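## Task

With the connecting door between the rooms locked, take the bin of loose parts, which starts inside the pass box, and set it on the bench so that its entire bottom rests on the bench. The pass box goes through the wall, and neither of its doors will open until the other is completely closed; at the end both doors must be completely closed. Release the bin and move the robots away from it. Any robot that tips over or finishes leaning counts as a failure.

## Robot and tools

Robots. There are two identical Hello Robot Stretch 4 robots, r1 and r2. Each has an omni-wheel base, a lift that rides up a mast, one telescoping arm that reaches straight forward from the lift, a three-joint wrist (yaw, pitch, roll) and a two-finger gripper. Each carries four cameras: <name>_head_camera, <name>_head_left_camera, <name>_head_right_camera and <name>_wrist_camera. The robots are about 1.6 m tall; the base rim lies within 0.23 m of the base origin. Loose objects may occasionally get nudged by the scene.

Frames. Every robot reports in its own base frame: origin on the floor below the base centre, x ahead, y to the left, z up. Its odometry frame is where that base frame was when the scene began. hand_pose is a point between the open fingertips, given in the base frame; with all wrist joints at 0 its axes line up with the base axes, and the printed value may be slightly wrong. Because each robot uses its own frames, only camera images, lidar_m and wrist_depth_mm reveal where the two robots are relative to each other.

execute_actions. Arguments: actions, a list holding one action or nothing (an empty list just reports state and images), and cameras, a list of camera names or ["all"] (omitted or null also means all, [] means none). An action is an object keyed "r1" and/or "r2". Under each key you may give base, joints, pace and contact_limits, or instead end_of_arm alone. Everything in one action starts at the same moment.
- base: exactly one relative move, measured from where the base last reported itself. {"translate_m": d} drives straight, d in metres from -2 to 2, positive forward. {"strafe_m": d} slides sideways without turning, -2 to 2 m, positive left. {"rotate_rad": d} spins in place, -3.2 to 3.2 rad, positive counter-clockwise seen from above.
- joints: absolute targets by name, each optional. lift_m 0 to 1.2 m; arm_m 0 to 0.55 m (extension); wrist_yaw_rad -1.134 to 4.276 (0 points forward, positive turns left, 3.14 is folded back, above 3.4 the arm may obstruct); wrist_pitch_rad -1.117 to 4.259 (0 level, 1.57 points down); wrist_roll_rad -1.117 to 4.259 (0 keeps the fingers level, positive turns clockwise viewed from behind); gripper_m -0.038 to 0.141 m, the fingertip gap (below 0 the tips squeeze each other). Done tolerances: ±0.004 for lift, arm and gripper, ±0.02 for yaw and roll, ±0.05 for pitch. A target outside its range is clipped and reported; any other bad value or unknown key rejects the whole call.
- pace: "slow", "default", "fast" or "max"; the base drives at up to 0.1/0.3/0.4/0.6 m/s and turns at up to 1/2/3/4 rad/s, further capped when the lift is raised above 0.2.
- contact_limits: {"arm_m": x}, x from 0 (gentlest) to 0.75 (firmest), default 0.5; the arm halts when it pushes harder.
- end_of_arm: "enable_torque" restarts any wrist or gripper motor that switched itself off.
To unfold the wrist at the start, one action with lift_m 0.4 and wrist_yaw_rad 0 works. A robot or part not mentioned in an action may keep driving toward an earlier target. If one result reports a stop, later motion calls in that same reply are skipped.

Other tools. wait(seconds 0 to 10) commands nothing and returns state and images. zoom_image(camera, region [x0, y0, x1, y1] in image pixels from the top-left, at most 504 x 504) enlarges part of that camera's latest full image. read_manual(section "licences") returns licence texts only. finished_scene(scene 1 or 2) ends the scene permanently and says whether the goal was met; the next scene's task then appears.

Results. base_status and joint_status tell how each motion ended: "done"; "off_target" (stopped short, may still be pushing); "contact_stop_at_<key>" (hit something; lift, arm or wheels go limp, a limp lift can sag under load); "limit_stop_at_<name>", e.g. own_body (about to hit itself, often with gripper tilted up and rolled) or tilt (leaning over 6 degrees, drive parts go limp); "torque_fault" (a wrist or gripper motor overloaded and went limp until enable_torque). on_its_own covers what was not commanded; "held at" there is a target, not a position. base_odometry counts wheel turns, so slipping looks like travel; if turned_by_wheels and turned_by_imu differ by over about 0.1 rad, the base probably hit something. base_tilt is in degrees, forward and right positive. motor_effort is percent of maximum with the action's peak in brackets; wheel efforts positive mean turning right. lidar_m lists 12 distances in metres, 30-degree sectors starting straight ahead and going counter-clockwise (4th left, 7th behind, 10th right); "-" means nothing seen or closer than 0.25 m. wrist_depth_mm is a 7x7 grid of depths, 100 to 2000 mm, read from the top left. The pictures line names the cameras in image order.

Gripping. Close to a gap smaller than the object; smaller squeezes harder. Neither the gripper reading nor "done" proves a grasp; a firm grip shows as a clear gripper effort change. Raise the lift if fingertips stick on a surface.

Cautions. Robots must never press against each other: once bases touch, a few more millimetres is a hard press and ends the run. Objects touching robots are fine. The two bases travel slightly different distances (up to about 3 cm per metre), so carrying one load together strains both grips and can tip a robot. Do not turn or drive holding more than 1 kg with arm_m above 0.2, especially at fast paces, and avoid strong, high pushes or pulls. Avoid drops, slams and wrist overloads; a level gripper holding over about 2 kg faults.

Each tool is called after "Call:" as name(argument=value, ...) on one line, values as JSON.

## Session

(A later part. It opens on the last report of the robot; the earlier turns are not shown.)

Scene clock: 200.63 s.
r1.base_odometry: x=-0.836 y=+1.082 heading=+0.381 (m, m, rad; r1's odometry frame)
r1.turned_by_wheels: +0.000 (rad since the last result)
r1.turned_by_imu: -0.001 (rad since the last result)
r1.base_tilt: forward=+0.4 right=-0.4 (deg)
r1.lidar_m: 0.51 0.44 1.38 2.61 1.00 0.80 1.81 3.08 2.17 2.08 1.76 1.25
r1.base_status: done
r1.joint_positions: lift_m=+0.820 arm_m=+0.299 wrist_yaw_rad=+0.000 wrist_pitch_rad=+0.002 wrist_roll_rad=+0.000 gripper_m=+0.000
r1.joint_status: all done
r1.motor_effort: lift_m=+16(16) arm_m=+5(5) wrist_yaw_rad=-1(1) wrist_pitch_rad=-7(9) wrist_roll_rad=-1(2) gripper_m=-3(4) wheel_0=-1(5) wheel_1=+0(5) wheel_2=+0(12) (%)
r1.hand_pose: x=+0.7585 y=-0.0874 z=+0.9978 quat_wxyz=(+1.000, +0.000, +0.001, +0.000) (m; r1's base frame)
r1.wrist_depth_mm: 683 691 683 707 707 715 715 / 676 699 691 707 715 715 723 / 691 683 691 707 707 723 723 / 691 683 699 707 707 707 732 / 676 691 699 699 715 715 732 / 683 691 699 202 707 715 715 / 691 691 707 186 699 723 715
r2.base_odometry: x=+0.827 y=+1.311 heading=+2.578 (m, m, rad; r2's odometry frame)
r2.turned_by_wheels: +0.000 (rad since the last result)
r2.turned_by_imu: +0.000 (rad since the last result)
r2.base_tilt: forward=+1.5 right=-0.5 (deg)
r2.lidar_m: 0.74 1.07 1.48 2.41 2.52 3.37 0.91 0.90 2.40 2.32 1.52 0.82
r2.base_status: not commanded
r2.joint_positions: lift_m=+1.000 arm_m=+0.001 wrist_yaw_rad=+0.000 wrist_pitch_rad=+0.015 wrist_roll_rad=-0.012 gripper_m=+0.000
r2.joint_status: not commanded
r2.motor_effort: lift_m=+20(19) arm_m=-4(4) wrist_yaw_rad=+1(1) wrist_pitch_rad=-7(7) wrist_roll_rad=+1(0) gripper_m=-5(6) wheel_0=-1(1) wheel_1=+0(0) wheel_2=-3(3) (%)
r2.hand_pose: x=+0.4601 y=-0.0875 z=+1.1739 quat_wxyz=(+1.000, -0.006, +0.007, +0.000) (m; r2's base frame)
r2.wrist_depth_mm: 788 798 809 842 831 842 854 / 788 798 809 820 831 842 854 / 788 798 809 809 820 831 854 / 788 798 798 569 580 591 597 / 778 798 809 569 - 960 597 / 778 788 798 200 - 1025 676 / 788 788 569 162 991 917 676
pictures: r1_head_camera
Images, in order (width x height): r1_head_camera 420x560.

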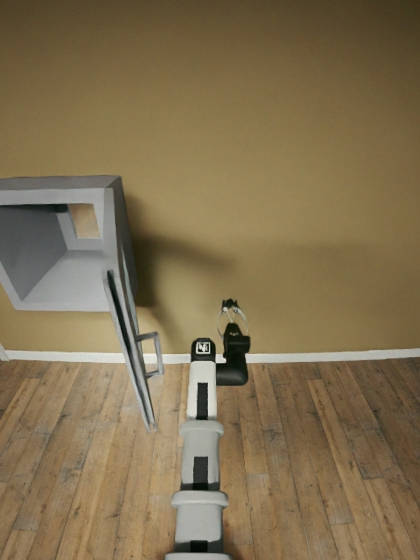

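Call:
execute_actions(actions=[])

Scene clock: 201.57 s.
r1.base_odometry: x=-0.836 y=+1.082 heading=+0.381 (m, m, rad; r1's odometry frame)
r1.turned_by_wheels: +0.000 (rad since the last result)
r1.turned_by_imu: +0.000 (rad since the last result)
r1.base_tilt: forward=+0.4 right=-0.4 (deg)
r1.lidar_m: 0.50 0.44 1.39 2.61 1.01 0.80 1.82 3.07 2.18 2.07 1.76 1.26
r1.base_status: done
r1.joint_positions: lift_m=+0.820 arm_m=+0.299 wrist_yaw_rad=+0.000 wrist_pitch_rad=+0.002 wrist_roll_rad=+0.000 gripper_m=+0.000
r1.joint_status: all done
r1.motor_effort: lift_m=+16(16) arm_m=+5(5) wrist_yaw_rad=-1(1) wrist_pitch_rad=-9(9) wrist_roll_rad=-2(2) gripper_m=-4(4) wheel_0=-1(5) wheel_1=+0(5) wheel_2=+0(12) (%)
r1.hand_pose: x=+0.7585 y=-0.0874 z=+0.9978 quat_wxyz=(+1.000, +0.000, +0.001, +0.000) (m; r1's base frame)
r1.wrist_depth_mm: 676 691 683 699 707 707 715 / 676 691 699 691 699 715 723 / 676 691 699 707 715 715 707 / 683 691 691 699 699 732 715 / 683 683 691 707 699 707 732 / 683 691 691 202 715 723 732 / 683 691 699 186 723 723 723
r2.base_odometry: x=+0.827 y=+1.311 heading=+2.578 (m, m, rad; r2's odometry frame)
r2.turned_by_wheels: +0.000 (rad since the last result)
r2.turned_by_imu: +0.000 (rad since the last result)
r2.base_tilt: forward=+1.4 right=-0.4 (deg)
r2.lidar_m: 0.75 1.07 1.46 2.42 2.49 3.39 0.89 0.93 2.43 2.30 1.51 0.83
r2.base_status: not commanded
r2.joint_positions: lift_m=+1.000 arm_m=+0.001 wrist_yaw_rad=+0.000 wrist_pitch_rad=+0.015 wrist_roll_rad=-0.012 gripper_m=+0.000
r2.joint_status: not commanded
r2.motor_effort: lift_m=+19(19) arm_m=-4(4) wrist_yaw_rad=+1(1) wrist_pitch_rad=-6(7) wrist_roll_rad=+1(0) gripper_m=-7(6) wheel_0=-1(1) wheel_1=+0(0) wheel_2=-3(3) (%)
r2.hand_pose: x=+0.4601 y=-0.0875 z=+1.1739 quat_wxyz=(+1.000, -0.006, +0.007, +0.000) (m; r2's base frame)
r2.wrist_depth_mm: 788 798 798 820 831 842 842 / 788 798 809 831 831 831 842 / 788 798 809 809 820 842 842 / 778 798 798 574 585 585 597 / 788 788 809 574 - 960 597 / 778 788 798 199 - 1042 676 / 778 798 564 162 976 931 683
pictures: r1_head_camera, r1_head_left_camera, r1_head_right_camera, r1_wrist_camera, r2_head_camera, r2_head_left_camera, r2_head_right_camera, r2_wrist_camera
camera_calibration (this result's frames):
r1_wrist_camera: T_world_to_cam=[[0.00168422, -0.999182, -0.0404064, -0.0409221], [0.00828251, 0.040419, -0.999148, 1.05766], [0.999964, 0.00134811, 0.0083438, -0.543387], [0, 0, 0, 1]] pos_world=[0.534677, -0.0829056, 1.05964]
r2_wrist_camera: T_world_to_cam=[[-0.0341599, -0.998437, -0.0442421, -0.021038], [-0.0082926, 0.0445496, -0.998973, 1.24215], [0.999382, -0.0337579, -0.00980144, -0.226576], [0, 0, 0, 1]] pos_world=[0.236018, -0.0839913, 1.23773]
Images, in order (width x height): r1_head_camera 420x560, r1_head_left_camera 420x672, r1_head_right_camera 420x672, r1_wrist_camera 616x392, r2_head_camera 420x560, r2_head_left_camera 420x672, r2_head_right_camera 420x672, r2_wrist_camera 616x392.

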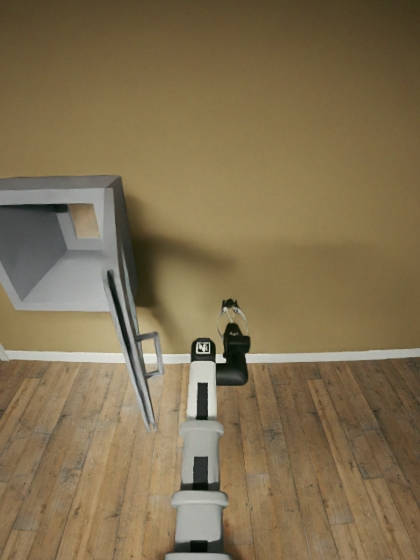

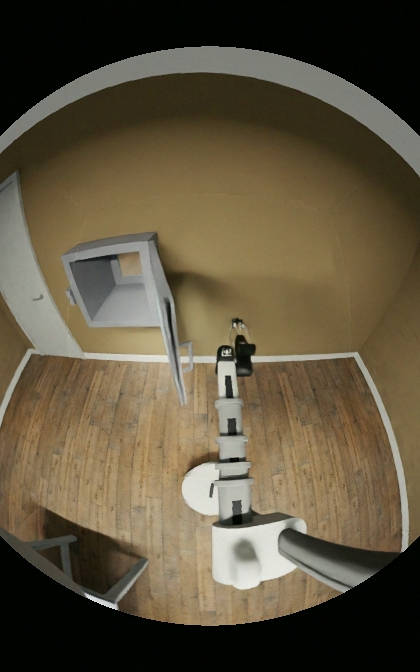

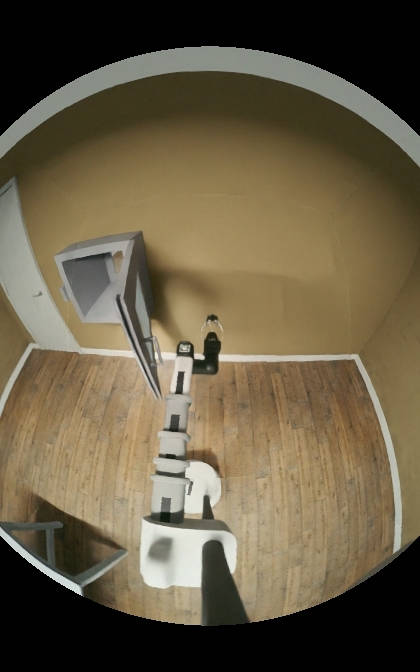

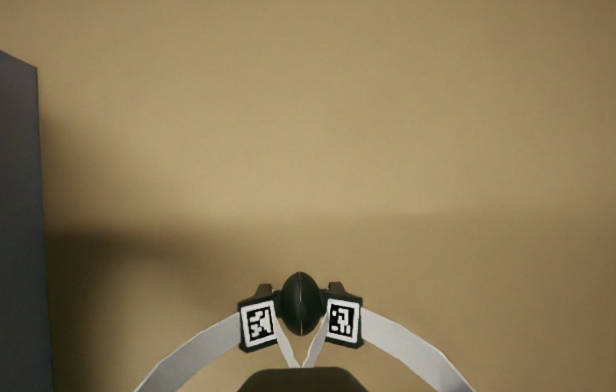

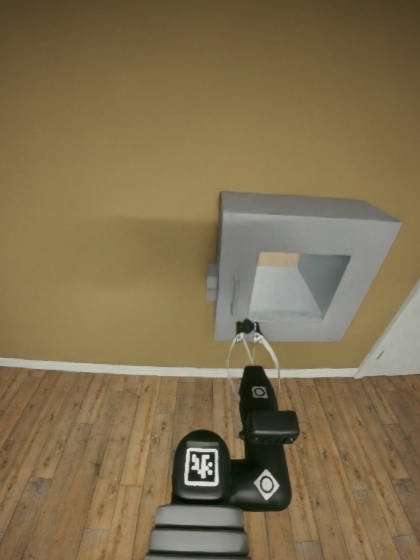

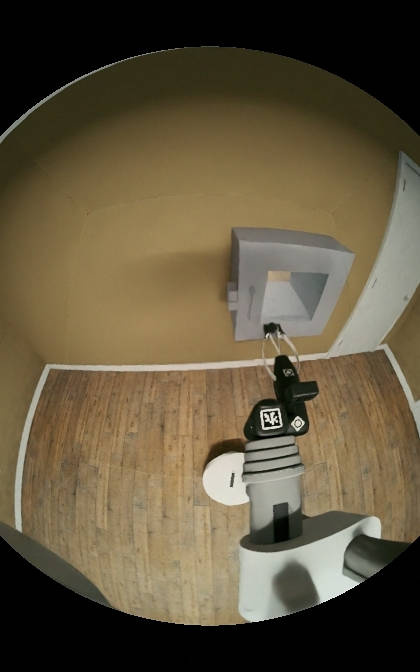

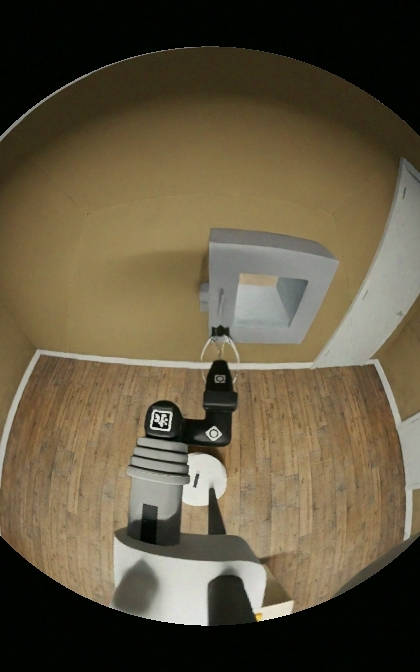

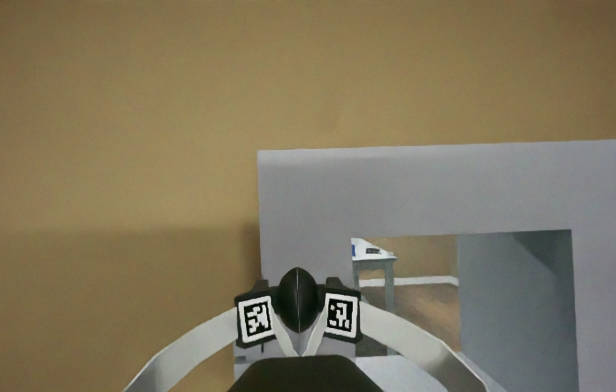

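Call:
execute_actions(actions=[{"r1": {"base": {"strafe_m": 0.85}, "joints": {"lift_m": 0.99}}, "r2": {"base": {"translate_m": -0.25}}}], cameras=["r1_head_camera", "r1_head_left_camera", "r1_wrist_camera", "r2_head_camera"])

Scene clock: 214.53 s.
r1.base_odometry: x=-1.153 y=+1.871 heading=+0.381 (m, m, rad; r1's odometry frame)
r1.turned_by_wheels: +0.000 (rad since the last result)
r1.turned_by_imu: -0.006 (rad since the last result)
r1.base_tilt: forward=+0.4 right=-0.4 (deg)
r1.lidar_m: 0.85 1.21 1.62 1.76 1.81 0.72 0.67 0.72 3.10 2.95 1.78 0.97
r1.base_status: done
r1.joint_positions: lift_m=+0.990 arm_m=+0.299 wrist_yaw_rad=+0.000 wrist_pitch_rad=+0.002 wrist_roll_rad=+0.000 gripper_m=+0.000
r1.joint_status: all done
r1.motor_effort: lift_m=+21(25) arm_m=+5(5) wrist_yaw_rad=+1(37) wrist_pitch_rad=-7(8) wrist_roll_rad=-1(2) gripper_m=-5(4) wheel_0=+0(15) wheel_1=+0(12) wheel_2=-2(7) (%)
r1.hand_pose: x=+0.7586 y=-0.0875 z=+1.1674 quat_wxyz=(+1.000, +0.000, +0.001, +0.000) (m; r1's base frame)
r1.wrist_depth_mm: 661 668 676 676 691 683 707 / 661 668 668 683 683 699 691 / 661 394 407 415 427 436 449 / 661 397 410 418 430 436 449 / 654 397 410 - 1008 634 445 / 661 397 402 202 1025 683 452 / 661 394 402 185 904 647 452
r2.base_odometry: x=+1.039 y=+1.177 heading=+2.578 (m, m, rad; r2's odometry frame)
r2.turned_by_wheels: +0.000 (rad since the last result)
r2.turned_by_imu: +0.000 (rad since the last result)
r2.base_tilt: forward=+1.6 right=-0.5 (deg)
r2.lidar_m: 1.00 1.34 1.81 2.41 2.48 3.17 0.80 0.65 2.43 2.30 1.84 1.08
r2.base_status: done
r2.joint_positions: lift_m=+1.000 arm_m=+0.001 wrist_yaw_rad=+0.000 wrist_pitch_rad=+0.015 wrist_roll_rad=-0.012 gripper_m=+0.000
r2.joint_status: not commanded
r2.motor_effort: lift_m=+19(19) arm_m=-4(3) wrist_yaw_rad=+0(2) wrist_pitch_rad=-6(6) wrist_roll_rad=+0(0) gripper_m=-4(5) wheel_0=-4(8) wheel_1=-3(6) wheel_2=+1(11) (%)
r2.hand_pose: x=+0.4601 y=-0.0874 z=+1.1739 quat_wxyz=(+1.000, -0.006, +0.007, +0.000) (m; r2's base frame)
r2.wrist_depth_mm: 1025 1042 1078 1060 1098 1098 1118 / 1042 1042 1042 1098 1098 1098 1118 / 1042 1042 1042 1060 1078 1098 1098 / 1025 1042 1060 831 831 854 1098 / 1025 1025 1042 820 - 866 1118 / 1025 1042 1042 199 1397 1025 1118 / 1025 1025 1042 162 831 854 1118
pictures: r1_head_camera, r1_head_left_camera, r1_wrist_camera, r2_head_camera
camera_calibration (this result's frames):
r1_wrist_camera: T_world_to_cam=[[0.00113955, -0.999186, -0.040316, -0.0339176], [0.00826295, 0.0403241, -0.999152, 1.22716], [0.999965, 0.000805454, 0.00830217, -0.54486], [0, 0, 0, 1]] pos_world=[0.53474, -0.0829352, 1.22927]
Images, in order (width x height): r1_head_camera 420x560, r1_head_left_camera 420x672, r1_wrist_camera 616x392, r2_head_camera 420x560.

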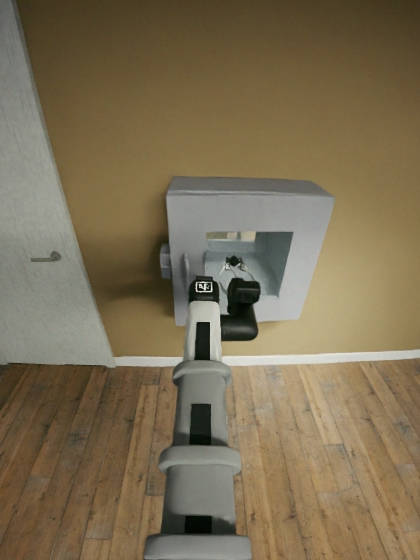

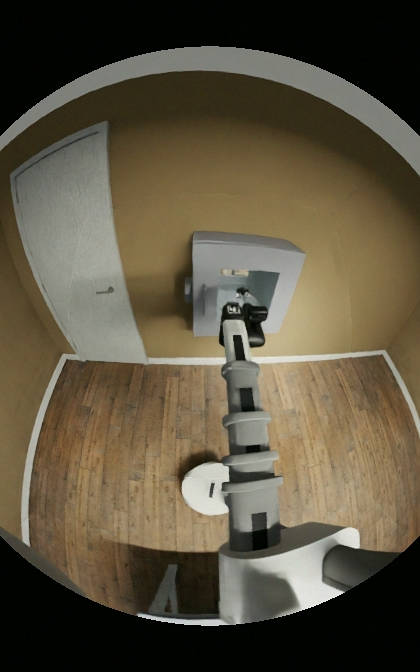

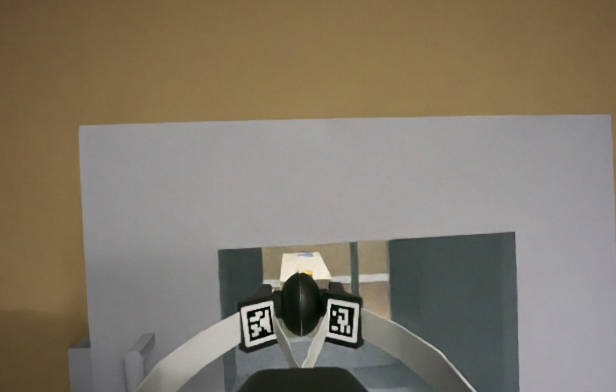

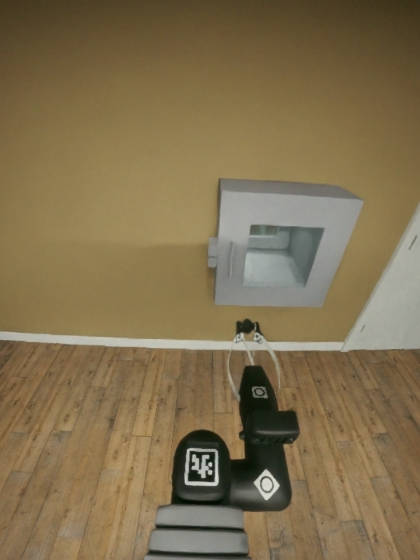

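Call:
execute_actions(actions=[{"r1": {"joints": {"lift_m": 1.04, "arm_m": 0.45}}}], cameras=["r1_wrist_camera"])

Call:
execute_actions(actions=[{"r1": {"joints": {"arm_m": 0.53}, "contact_limits": {"arm_m": 0.25}, "pace": "slow"}}], cameras=["r1_head_camera", "r1_wrist_camera"])

Scene clock: 217.60 s.
r1.base_odometry: x=-1.153 y=+1.871 heading=+0.381 (m, m, rad; r1's odometry frame)
r1.turned_by_wheels: +0.000 (rad since the last result)
r1.turned_by_imu: +0.001 (rad since the last result)
r1.base_tilt: forward=+0.4 right=-0.4 (deg)
r1.lidar_m: 0.85 1.22 1.64 1.76 1.81 0.73 0.68 0.72 3.07 2.94 1.75 0.98
r1.base_status: not commanded
r1.joint_positions: lift_m=+1.040 arm_m=+0.449 wrist_yaw_rad=+0.000 wrist_pitch_rad=+0.002 wrist_roll_rad=+0.000 gripper_m=+0.000
r1.joint_status: all done
r1.motor_effort: lift_m=+22(22) arm_m=+5(3) wrist_yaw_rad=+0(1) wrist_pitch_rad=-7(8) wrist_roll_rad=-2(2) gripper_m=-4(5) wheel_0=+0(0) wheel_1=+0(0) wheel_2=-2(2) (%)
r1.hand_pose: x=+0.9085 y=-0.0874 z=+1.2173 quat_wxyz=(+1.000, +0.000, +0.001, +0.000) (m; r1's base frame)
r1.wrist_depth_mm: 517 517 525 530 539 539 544 / 512 521 525 530 544 544 549 / 517 525 530 535 535 544 549 / 247 254 259 266 276 282 286 / 247 252 259 267 273 281 289 / 247 254 258 202 273 283 287 / 250 253 266 186 866 627 480
r2.base_odometry: x=+1.039 y=+1.177 heading=+2.578 (m, m, rad; r2's odometry frame)
r2.turned_by_wheels: +0.000 (rad since the last result)
r2.turned_by_imu: +0.000 (rad since the last result)
r2.base_tilt: forward=+1.6 right=-0.3 (deg)
r2.lidar_m: 0.99 1.33 1.80 2.38 2.50 3.16 0.79 0.64 2.46 2.31 1.86 1.09
r2.base_status: not commanded
r2.joint_positions: lift_m=+1.000 arm_m=+0.001 wrist_yaw_rad=+0.000 wrist_pitch_rad=+0.015 wrist_roll_rad=-0.012 gripper_m=+0.000
r2.joint_status: not commanded
r2.motor_effort: lift_m=+19(19) arm_m=-4(4) wrist_yaw_rad=+0(0) wrist_pitch_rad=-6(6) wrist_roll_rad=+0(1) gripper_m=-7(6) wheel_0=-4(4) wheel_1=-3(3) wheel_2=+1(0) (%)
r2.hand_pose: x=+0.4601 y=-0.0874 z=+1.1739 quat_wxyz=(+1.000, -0.006, +0.007, +0.000) (m; r2's base frame)
r2.wrist_depth_mm: 1025 1042 1060 1078 1078 1118 1118 / 1025 1042 1060 1078 1078 1098 1138 / 1025 1042 1060 1078 1078 1098 1118 / 1042 1042 1060 820 842 842 1118 / 1025 1025 1060 831 - 878 1118 / 1025 1042 1042 200 1397 1042 1118 / 1025 1025 1042 162 842 854 1098
pictures: r1_wrist_camera
camera_calibration (this result's frames):
r1_wrist_camera: T_world_to_cam=[[0.00154029, -0.999186, -0.040316, -0.0323236], [0.00826561, 0.0403274, -0.999152, 1.27581], [0.999965, 0.00120574, 0.008321, -0.695151], [0, 0, 0, 1]] pos_world=[0.684631, -0.0829093, 1.27921]
Images, in order (width x height): r1_wrist_camera 616x392.

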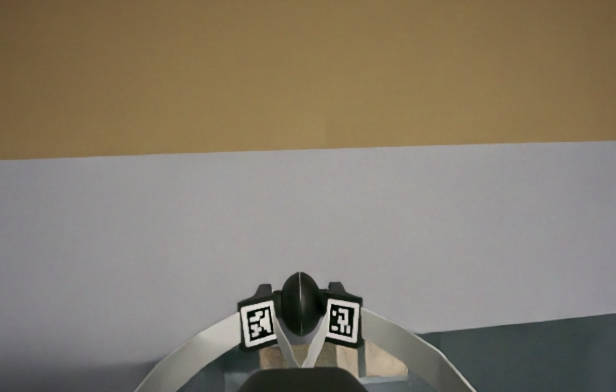

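Scene clock: 219.43 s.
r1.base_odometry: x=-1.153 y=+1.871 heading=+0.381 (m, m, rad; r1's odometry frame)
r1.turned_by_wheels: +0.000 (rad since the last result)
r1.turned_by_imu: +0.003 (rad since the last result)
r1.base_tilt: forward=+0.4 right=-0.4 (deg)
r1.lidar_m: 0.89 1.23 1.62 1.75 1.82 0.75 0.67 0.74 3.05 2.94 1.78 0.99
r1.base_status: not commanded
r1.joint_positions: lift_m=+1.040 arm_m=+0.512 wrist_yaw_rad=-0.006 wrist_pitch_rad=+0.002 wrist_roll_rad=+0.000 gripper_m=+0.000
r1.joint_status: arm_m contact_stop (moved +0.062 of +0.081)
r1.on_its_own: arm_m is slack since a contact_stop (your +0.530 is given up); wrist_yaw_rad is at rest, and its effort (+16) is outside its rest range (-13 to +13)
r1.motor_effort: lift_m=+21(22) arm_m=+0(13) wrist_yaw_rad=+16(27) wrist_pitch_rad=-8(13) wrist_roll_rad=-1(0) gripper_m=-3(3) wheel_0=+0(3) wheel_1=+2(5) wheel_2=-7(10) (%)
r1.contact_limits: arm_m 0.25
r1.hand_pose: x=+0.9704 y=-0.0891 z=+1.2173 quat_wxyz=(+1.000, +0.000, +0.001, -0.003) (m; r1's base frame)
r1.wrist_depth_mm: 455 459 466 469 473 488 488 / 455 462 462 469 477 484 488 / 455 459 459 469 235 238 240 / 224 226 230 232 235 237 239 / 224 228 229 232 234 237 241 / 224 227 229 202 236 236 239 / 224 226 230 185 535 554 473
r2.base_odometry: x=+1.039 y=+1.177 heading=+2.578 (m, m, rad; r2's odometry frame)
r2.turned_by_wheels: +0.000 (rad since the last result)
r2.turned_by_imu: +0.000 (rad since the last result)
r2.base_tilt: forward=+1.4 right=-0.3 (deg)
r2.lidar_m: 1.00 1.33 1.79 2.38 2.48 3.15 0.80 0.65 2.46 2.31 1.83 1.07
r2.base_status: not commanded
r2.joint_positions: lift_m=+1.000 arm_m=+0.001 wrist_yaw_rad=+0.000 wrist_pitch_rad=+0.015 wrist_roll_rad=-0.012 gripper_m=+0.000
r2.joint_status: not commanded
r2.motor_effort: lift_m=+20(20) arm_m=-4(4) wrist_yaw_rad=+0(0) wrist_pitch_rad=-6(7) wrist_roll_rad=+1(0) gripper_m=-6(6) wheel_0=-4(4) wheel_1=-3(3) wheel_2=+0(1) (%)
r2.hand_pose: x=+0.4601 y=-0.0874 z=+1.1739 quat_wxyz=(+1.000, -0.006, +0.007, +0.000) (m; r2's base frame)
r2.wrist_depth_mm: 1025 1042 1060 1078 1078 1098 1098 / 1025 1025 1060 1078 1078 1098 1118 / 1025 1042 1042 1078 1078 1098 1098 / 1025 1042 1042 820 831 842 1118 / 1025 1042 1042 820 - 878 1118 / 1025 1042 1042 200 1397 1042 1098 / 1025 1025 1025 162 831 842 1118
pictures: r1_head_camera, r1_wrist_camera
camera_calibration (this result's frames):
r1_wrist_camera: T_world_to_cam=[[-0.00420809, -0.999178, -0.0403149, -0.0284982], [0.0083362, 0.0402788, -0.999154, 1.27525], [0.999956, -0.00454061, 0.00815985, -0.757429], [0, 0, 0, 1]] pos_world=[0.746645, -0.0832795, 1.2792]
Images, in order (width x height): r1_head_camera 420x560, r1_wrist_camera 616x392.

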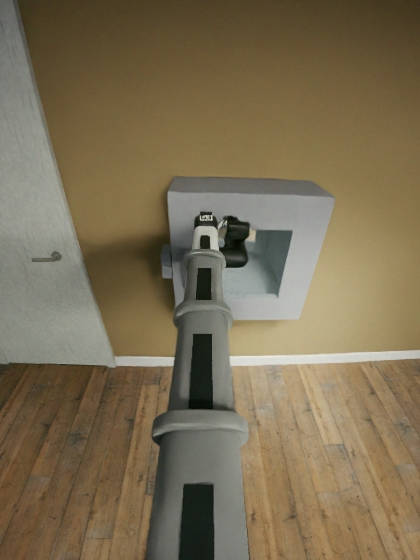

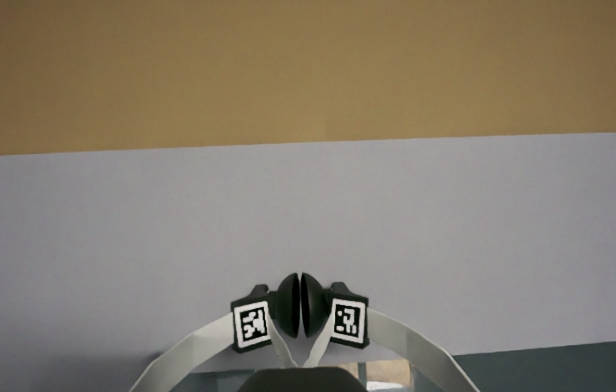

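Call:
execute_actions(actions=[{"r1": {"joints": {"arm_m": 0.05}, "pace": "fast"}}], cameras=["r1_head_camera", "r1_head_left_camera", "r1_head_right_camera", "r1_wrist_camera", "r2_head_camera", "r2_wrist_camera"])

Scene clock: 222.10 s.
r1.base_odometry: x=-1.153 y=+1.871 heading=+0.382 (m, m, rad; r1's odometry frame)
r1.turned_by_wheels: +0.000 (rad since the last result)
r1.turned_by_imu: +0.001 (rad since the last result)
r1.base_tilt: forward=+0.5 right=-0.4 (deg)
r1.lidar_m: 0.88 1.23 1.62 1.74 1.82 0.71 0.68 0.74 3.08 2.94 1.75 0.99
r1.base_status: not commanded
r1.joint_positions: lift_m=+1.040 arm_m=+0.051 wrist_yaw_rad=+0.000 wrist_pitch_rad=+0.002 wrist_roll_rad=+0.000 gripper_m=+0.000
r1.joint_status: all done
r1.motor_effort: lift_m=+21(22) arm_m=-5(4) wrist_yaw_rad=+0(16) wrist_pitch_rad=-11(7) wrist_roll_rad=-1(0) gripper_m=-4(3) wheel_0=+0(0) wheel_1=+2(2) wheel_2=-1(7) (%)
r1.hand_pose: x=+0.5103 y=-0.0874 z=+1.2173 quat_wxyz=(+1.000, +0.000, +0.001, +0.000) (m; r1's base frame)
r1.wrist_depth_mm: 904 891 931 917 931 931 946 / 904 904 904 917 931 931 960 / 904 904 917 917 917 946 946 / 904 904 691 691 699 707 946 / 891 917 676 699 1060 699 931 / 891 904 683 202 1060 699 960 / 904 904 621 186 991 707 946
r2.base_odometry: x=+1.039 y=+1.177 heading=+2.578 (m, m, rad; r2's odometry frame)
r2.turned_by_wheels: +0.000 (rad since the last result)
r2.turned_by_imu: +0.000 (rad since the last result)
r2.base_tilt: forward=+1.4 right=-0.4 (deg)
r2.lidar_m: 1.02 1.33 1.80 2.40 2.50 3.17 0.78 0.65 2.43 2.31 1.81 1.08
r2.base_status: not commanded
r2.joint_positions: lift_m=+1.000 arm_m=+0.001 wrist_yaw_rad=+0.000 wrist_pitch_rad=+0.015 wrist_roll_rad=-0.012 gripper_m=+0.000
r2.joint_status: not commanded
r2.motor_effort: lift_m=+20(19) arm_m=-4(4) wrist_yaw_rad=-1(1) wrist_pitch_rad=-6(6) wrist_roll_rad=+0(0) gripper_m=-5(5) wheel_0=-4(4) wheel_1=-3(3) wheel_2=+1(1) (%)
r2.hand_pose: x=+0.4601 y=-0.0874 z=+1.1739 quat_wxyz=(+1.000, -0.006, +0.007, +0.000) (m; r2's base frame)
r2.wrist_depth_mm: 1025 1060 1042 1060 1078 1118 1118 / 1042 1025 1060 1078 1098 1098 1118 / 1042 1042 1042 1078 1078 1078 1098 / 1025 1042 1042 831 831 842 1118 / 1042 1042 1060 820 - 878 1118 / 1008 1042 1042 200 1430 1060 1098 / 1008 1025 1042 162 842 854 1118
pictures: r1_head_camera, r1_head_left_camera, r1_head_right_camera, r1_wrist_camera, r2_head_camera, r2_wrist_camera
camera_calibration (this result's frames):
r1_wrist_camera: T_world_to_cam=[[0.00140832, -0.999188, -0.0402659, -0.0317422], [0.00806883, 0.040276, -0.999156, 1.27915], [0.999966, 0.00108223, 0.008119, -0.296775], [0, 0, 0, 1]] pos_world=[0.286488, -0.0829142, 1.2792]
r2_wrist_camera: T_world_to_cam=[[-0.0340655, -0.99844, -0.044242, -0.0210554], [-0.00829652, 0.0445487, -0.998973, 1.24215], [0.999385, -0.0336634, -0.00980115, -0.226546], [0, 0, 0, 1]] pos_world=[0.235996, -0.0839852, 1.23773]
Images, in order (width x height): r1_head_camera 420x560, r1_head_left_camera 420x672, r1_head_right_camera 420x672, r1_wrist_camera 616x392, r2_head_camera 420x560, r2_wrist_camera 616x392.

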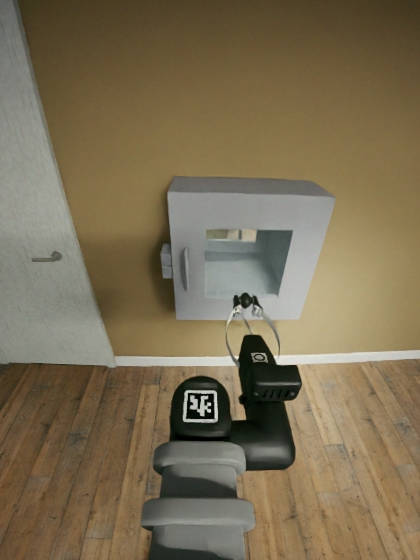

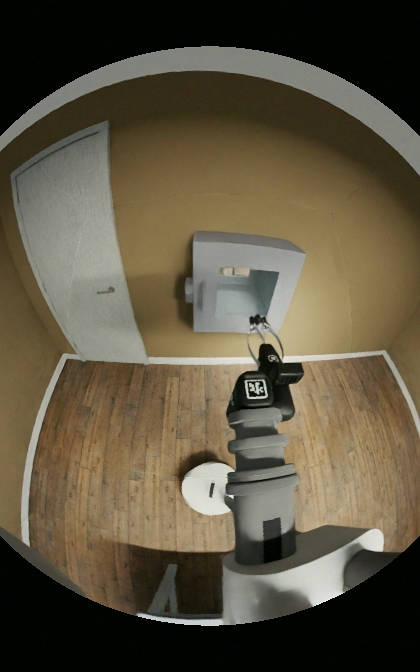

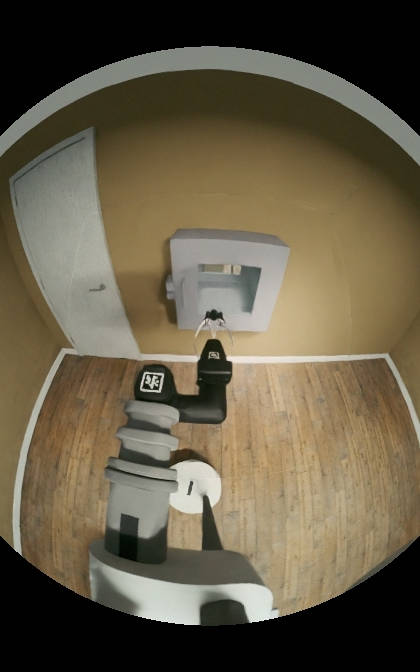

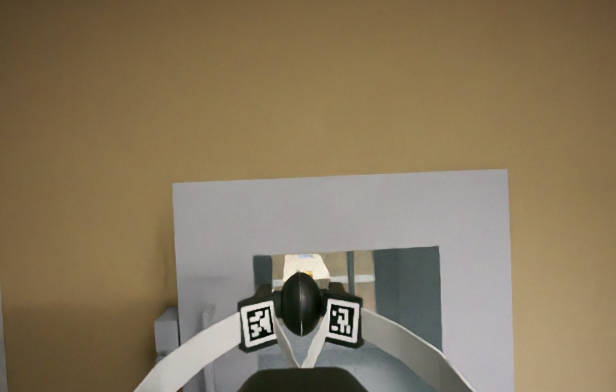

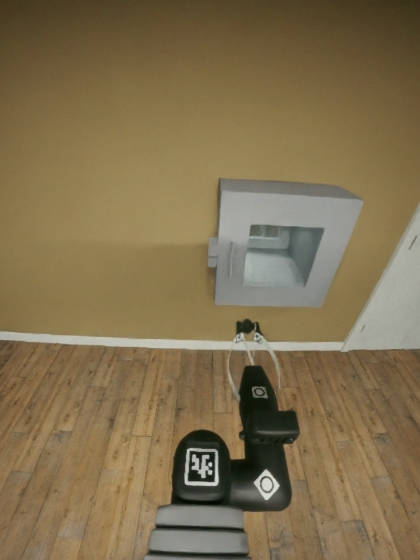

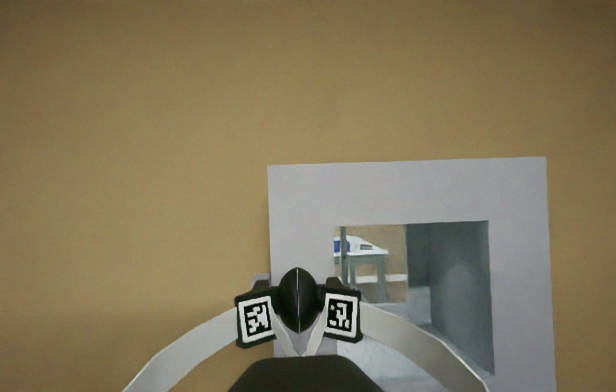

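Call:
zoom_image(camera="r2_wrist_camera", region=[300, 210, 440, 310])

Region (300, 210, 440, 310) of r2_wrist_camera's 616x392 image, scaled by 3.600; it fills the top 360 rows of this view, and the rest is white.

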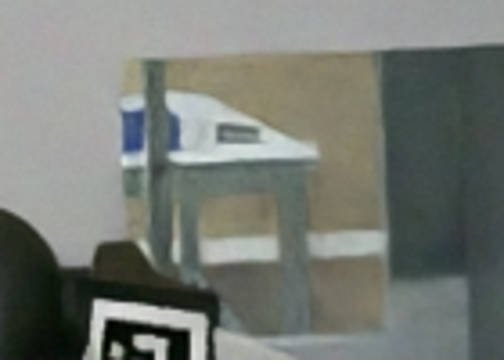

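Call:
finished_scene(scene=1)

The scene is finished: the task was done.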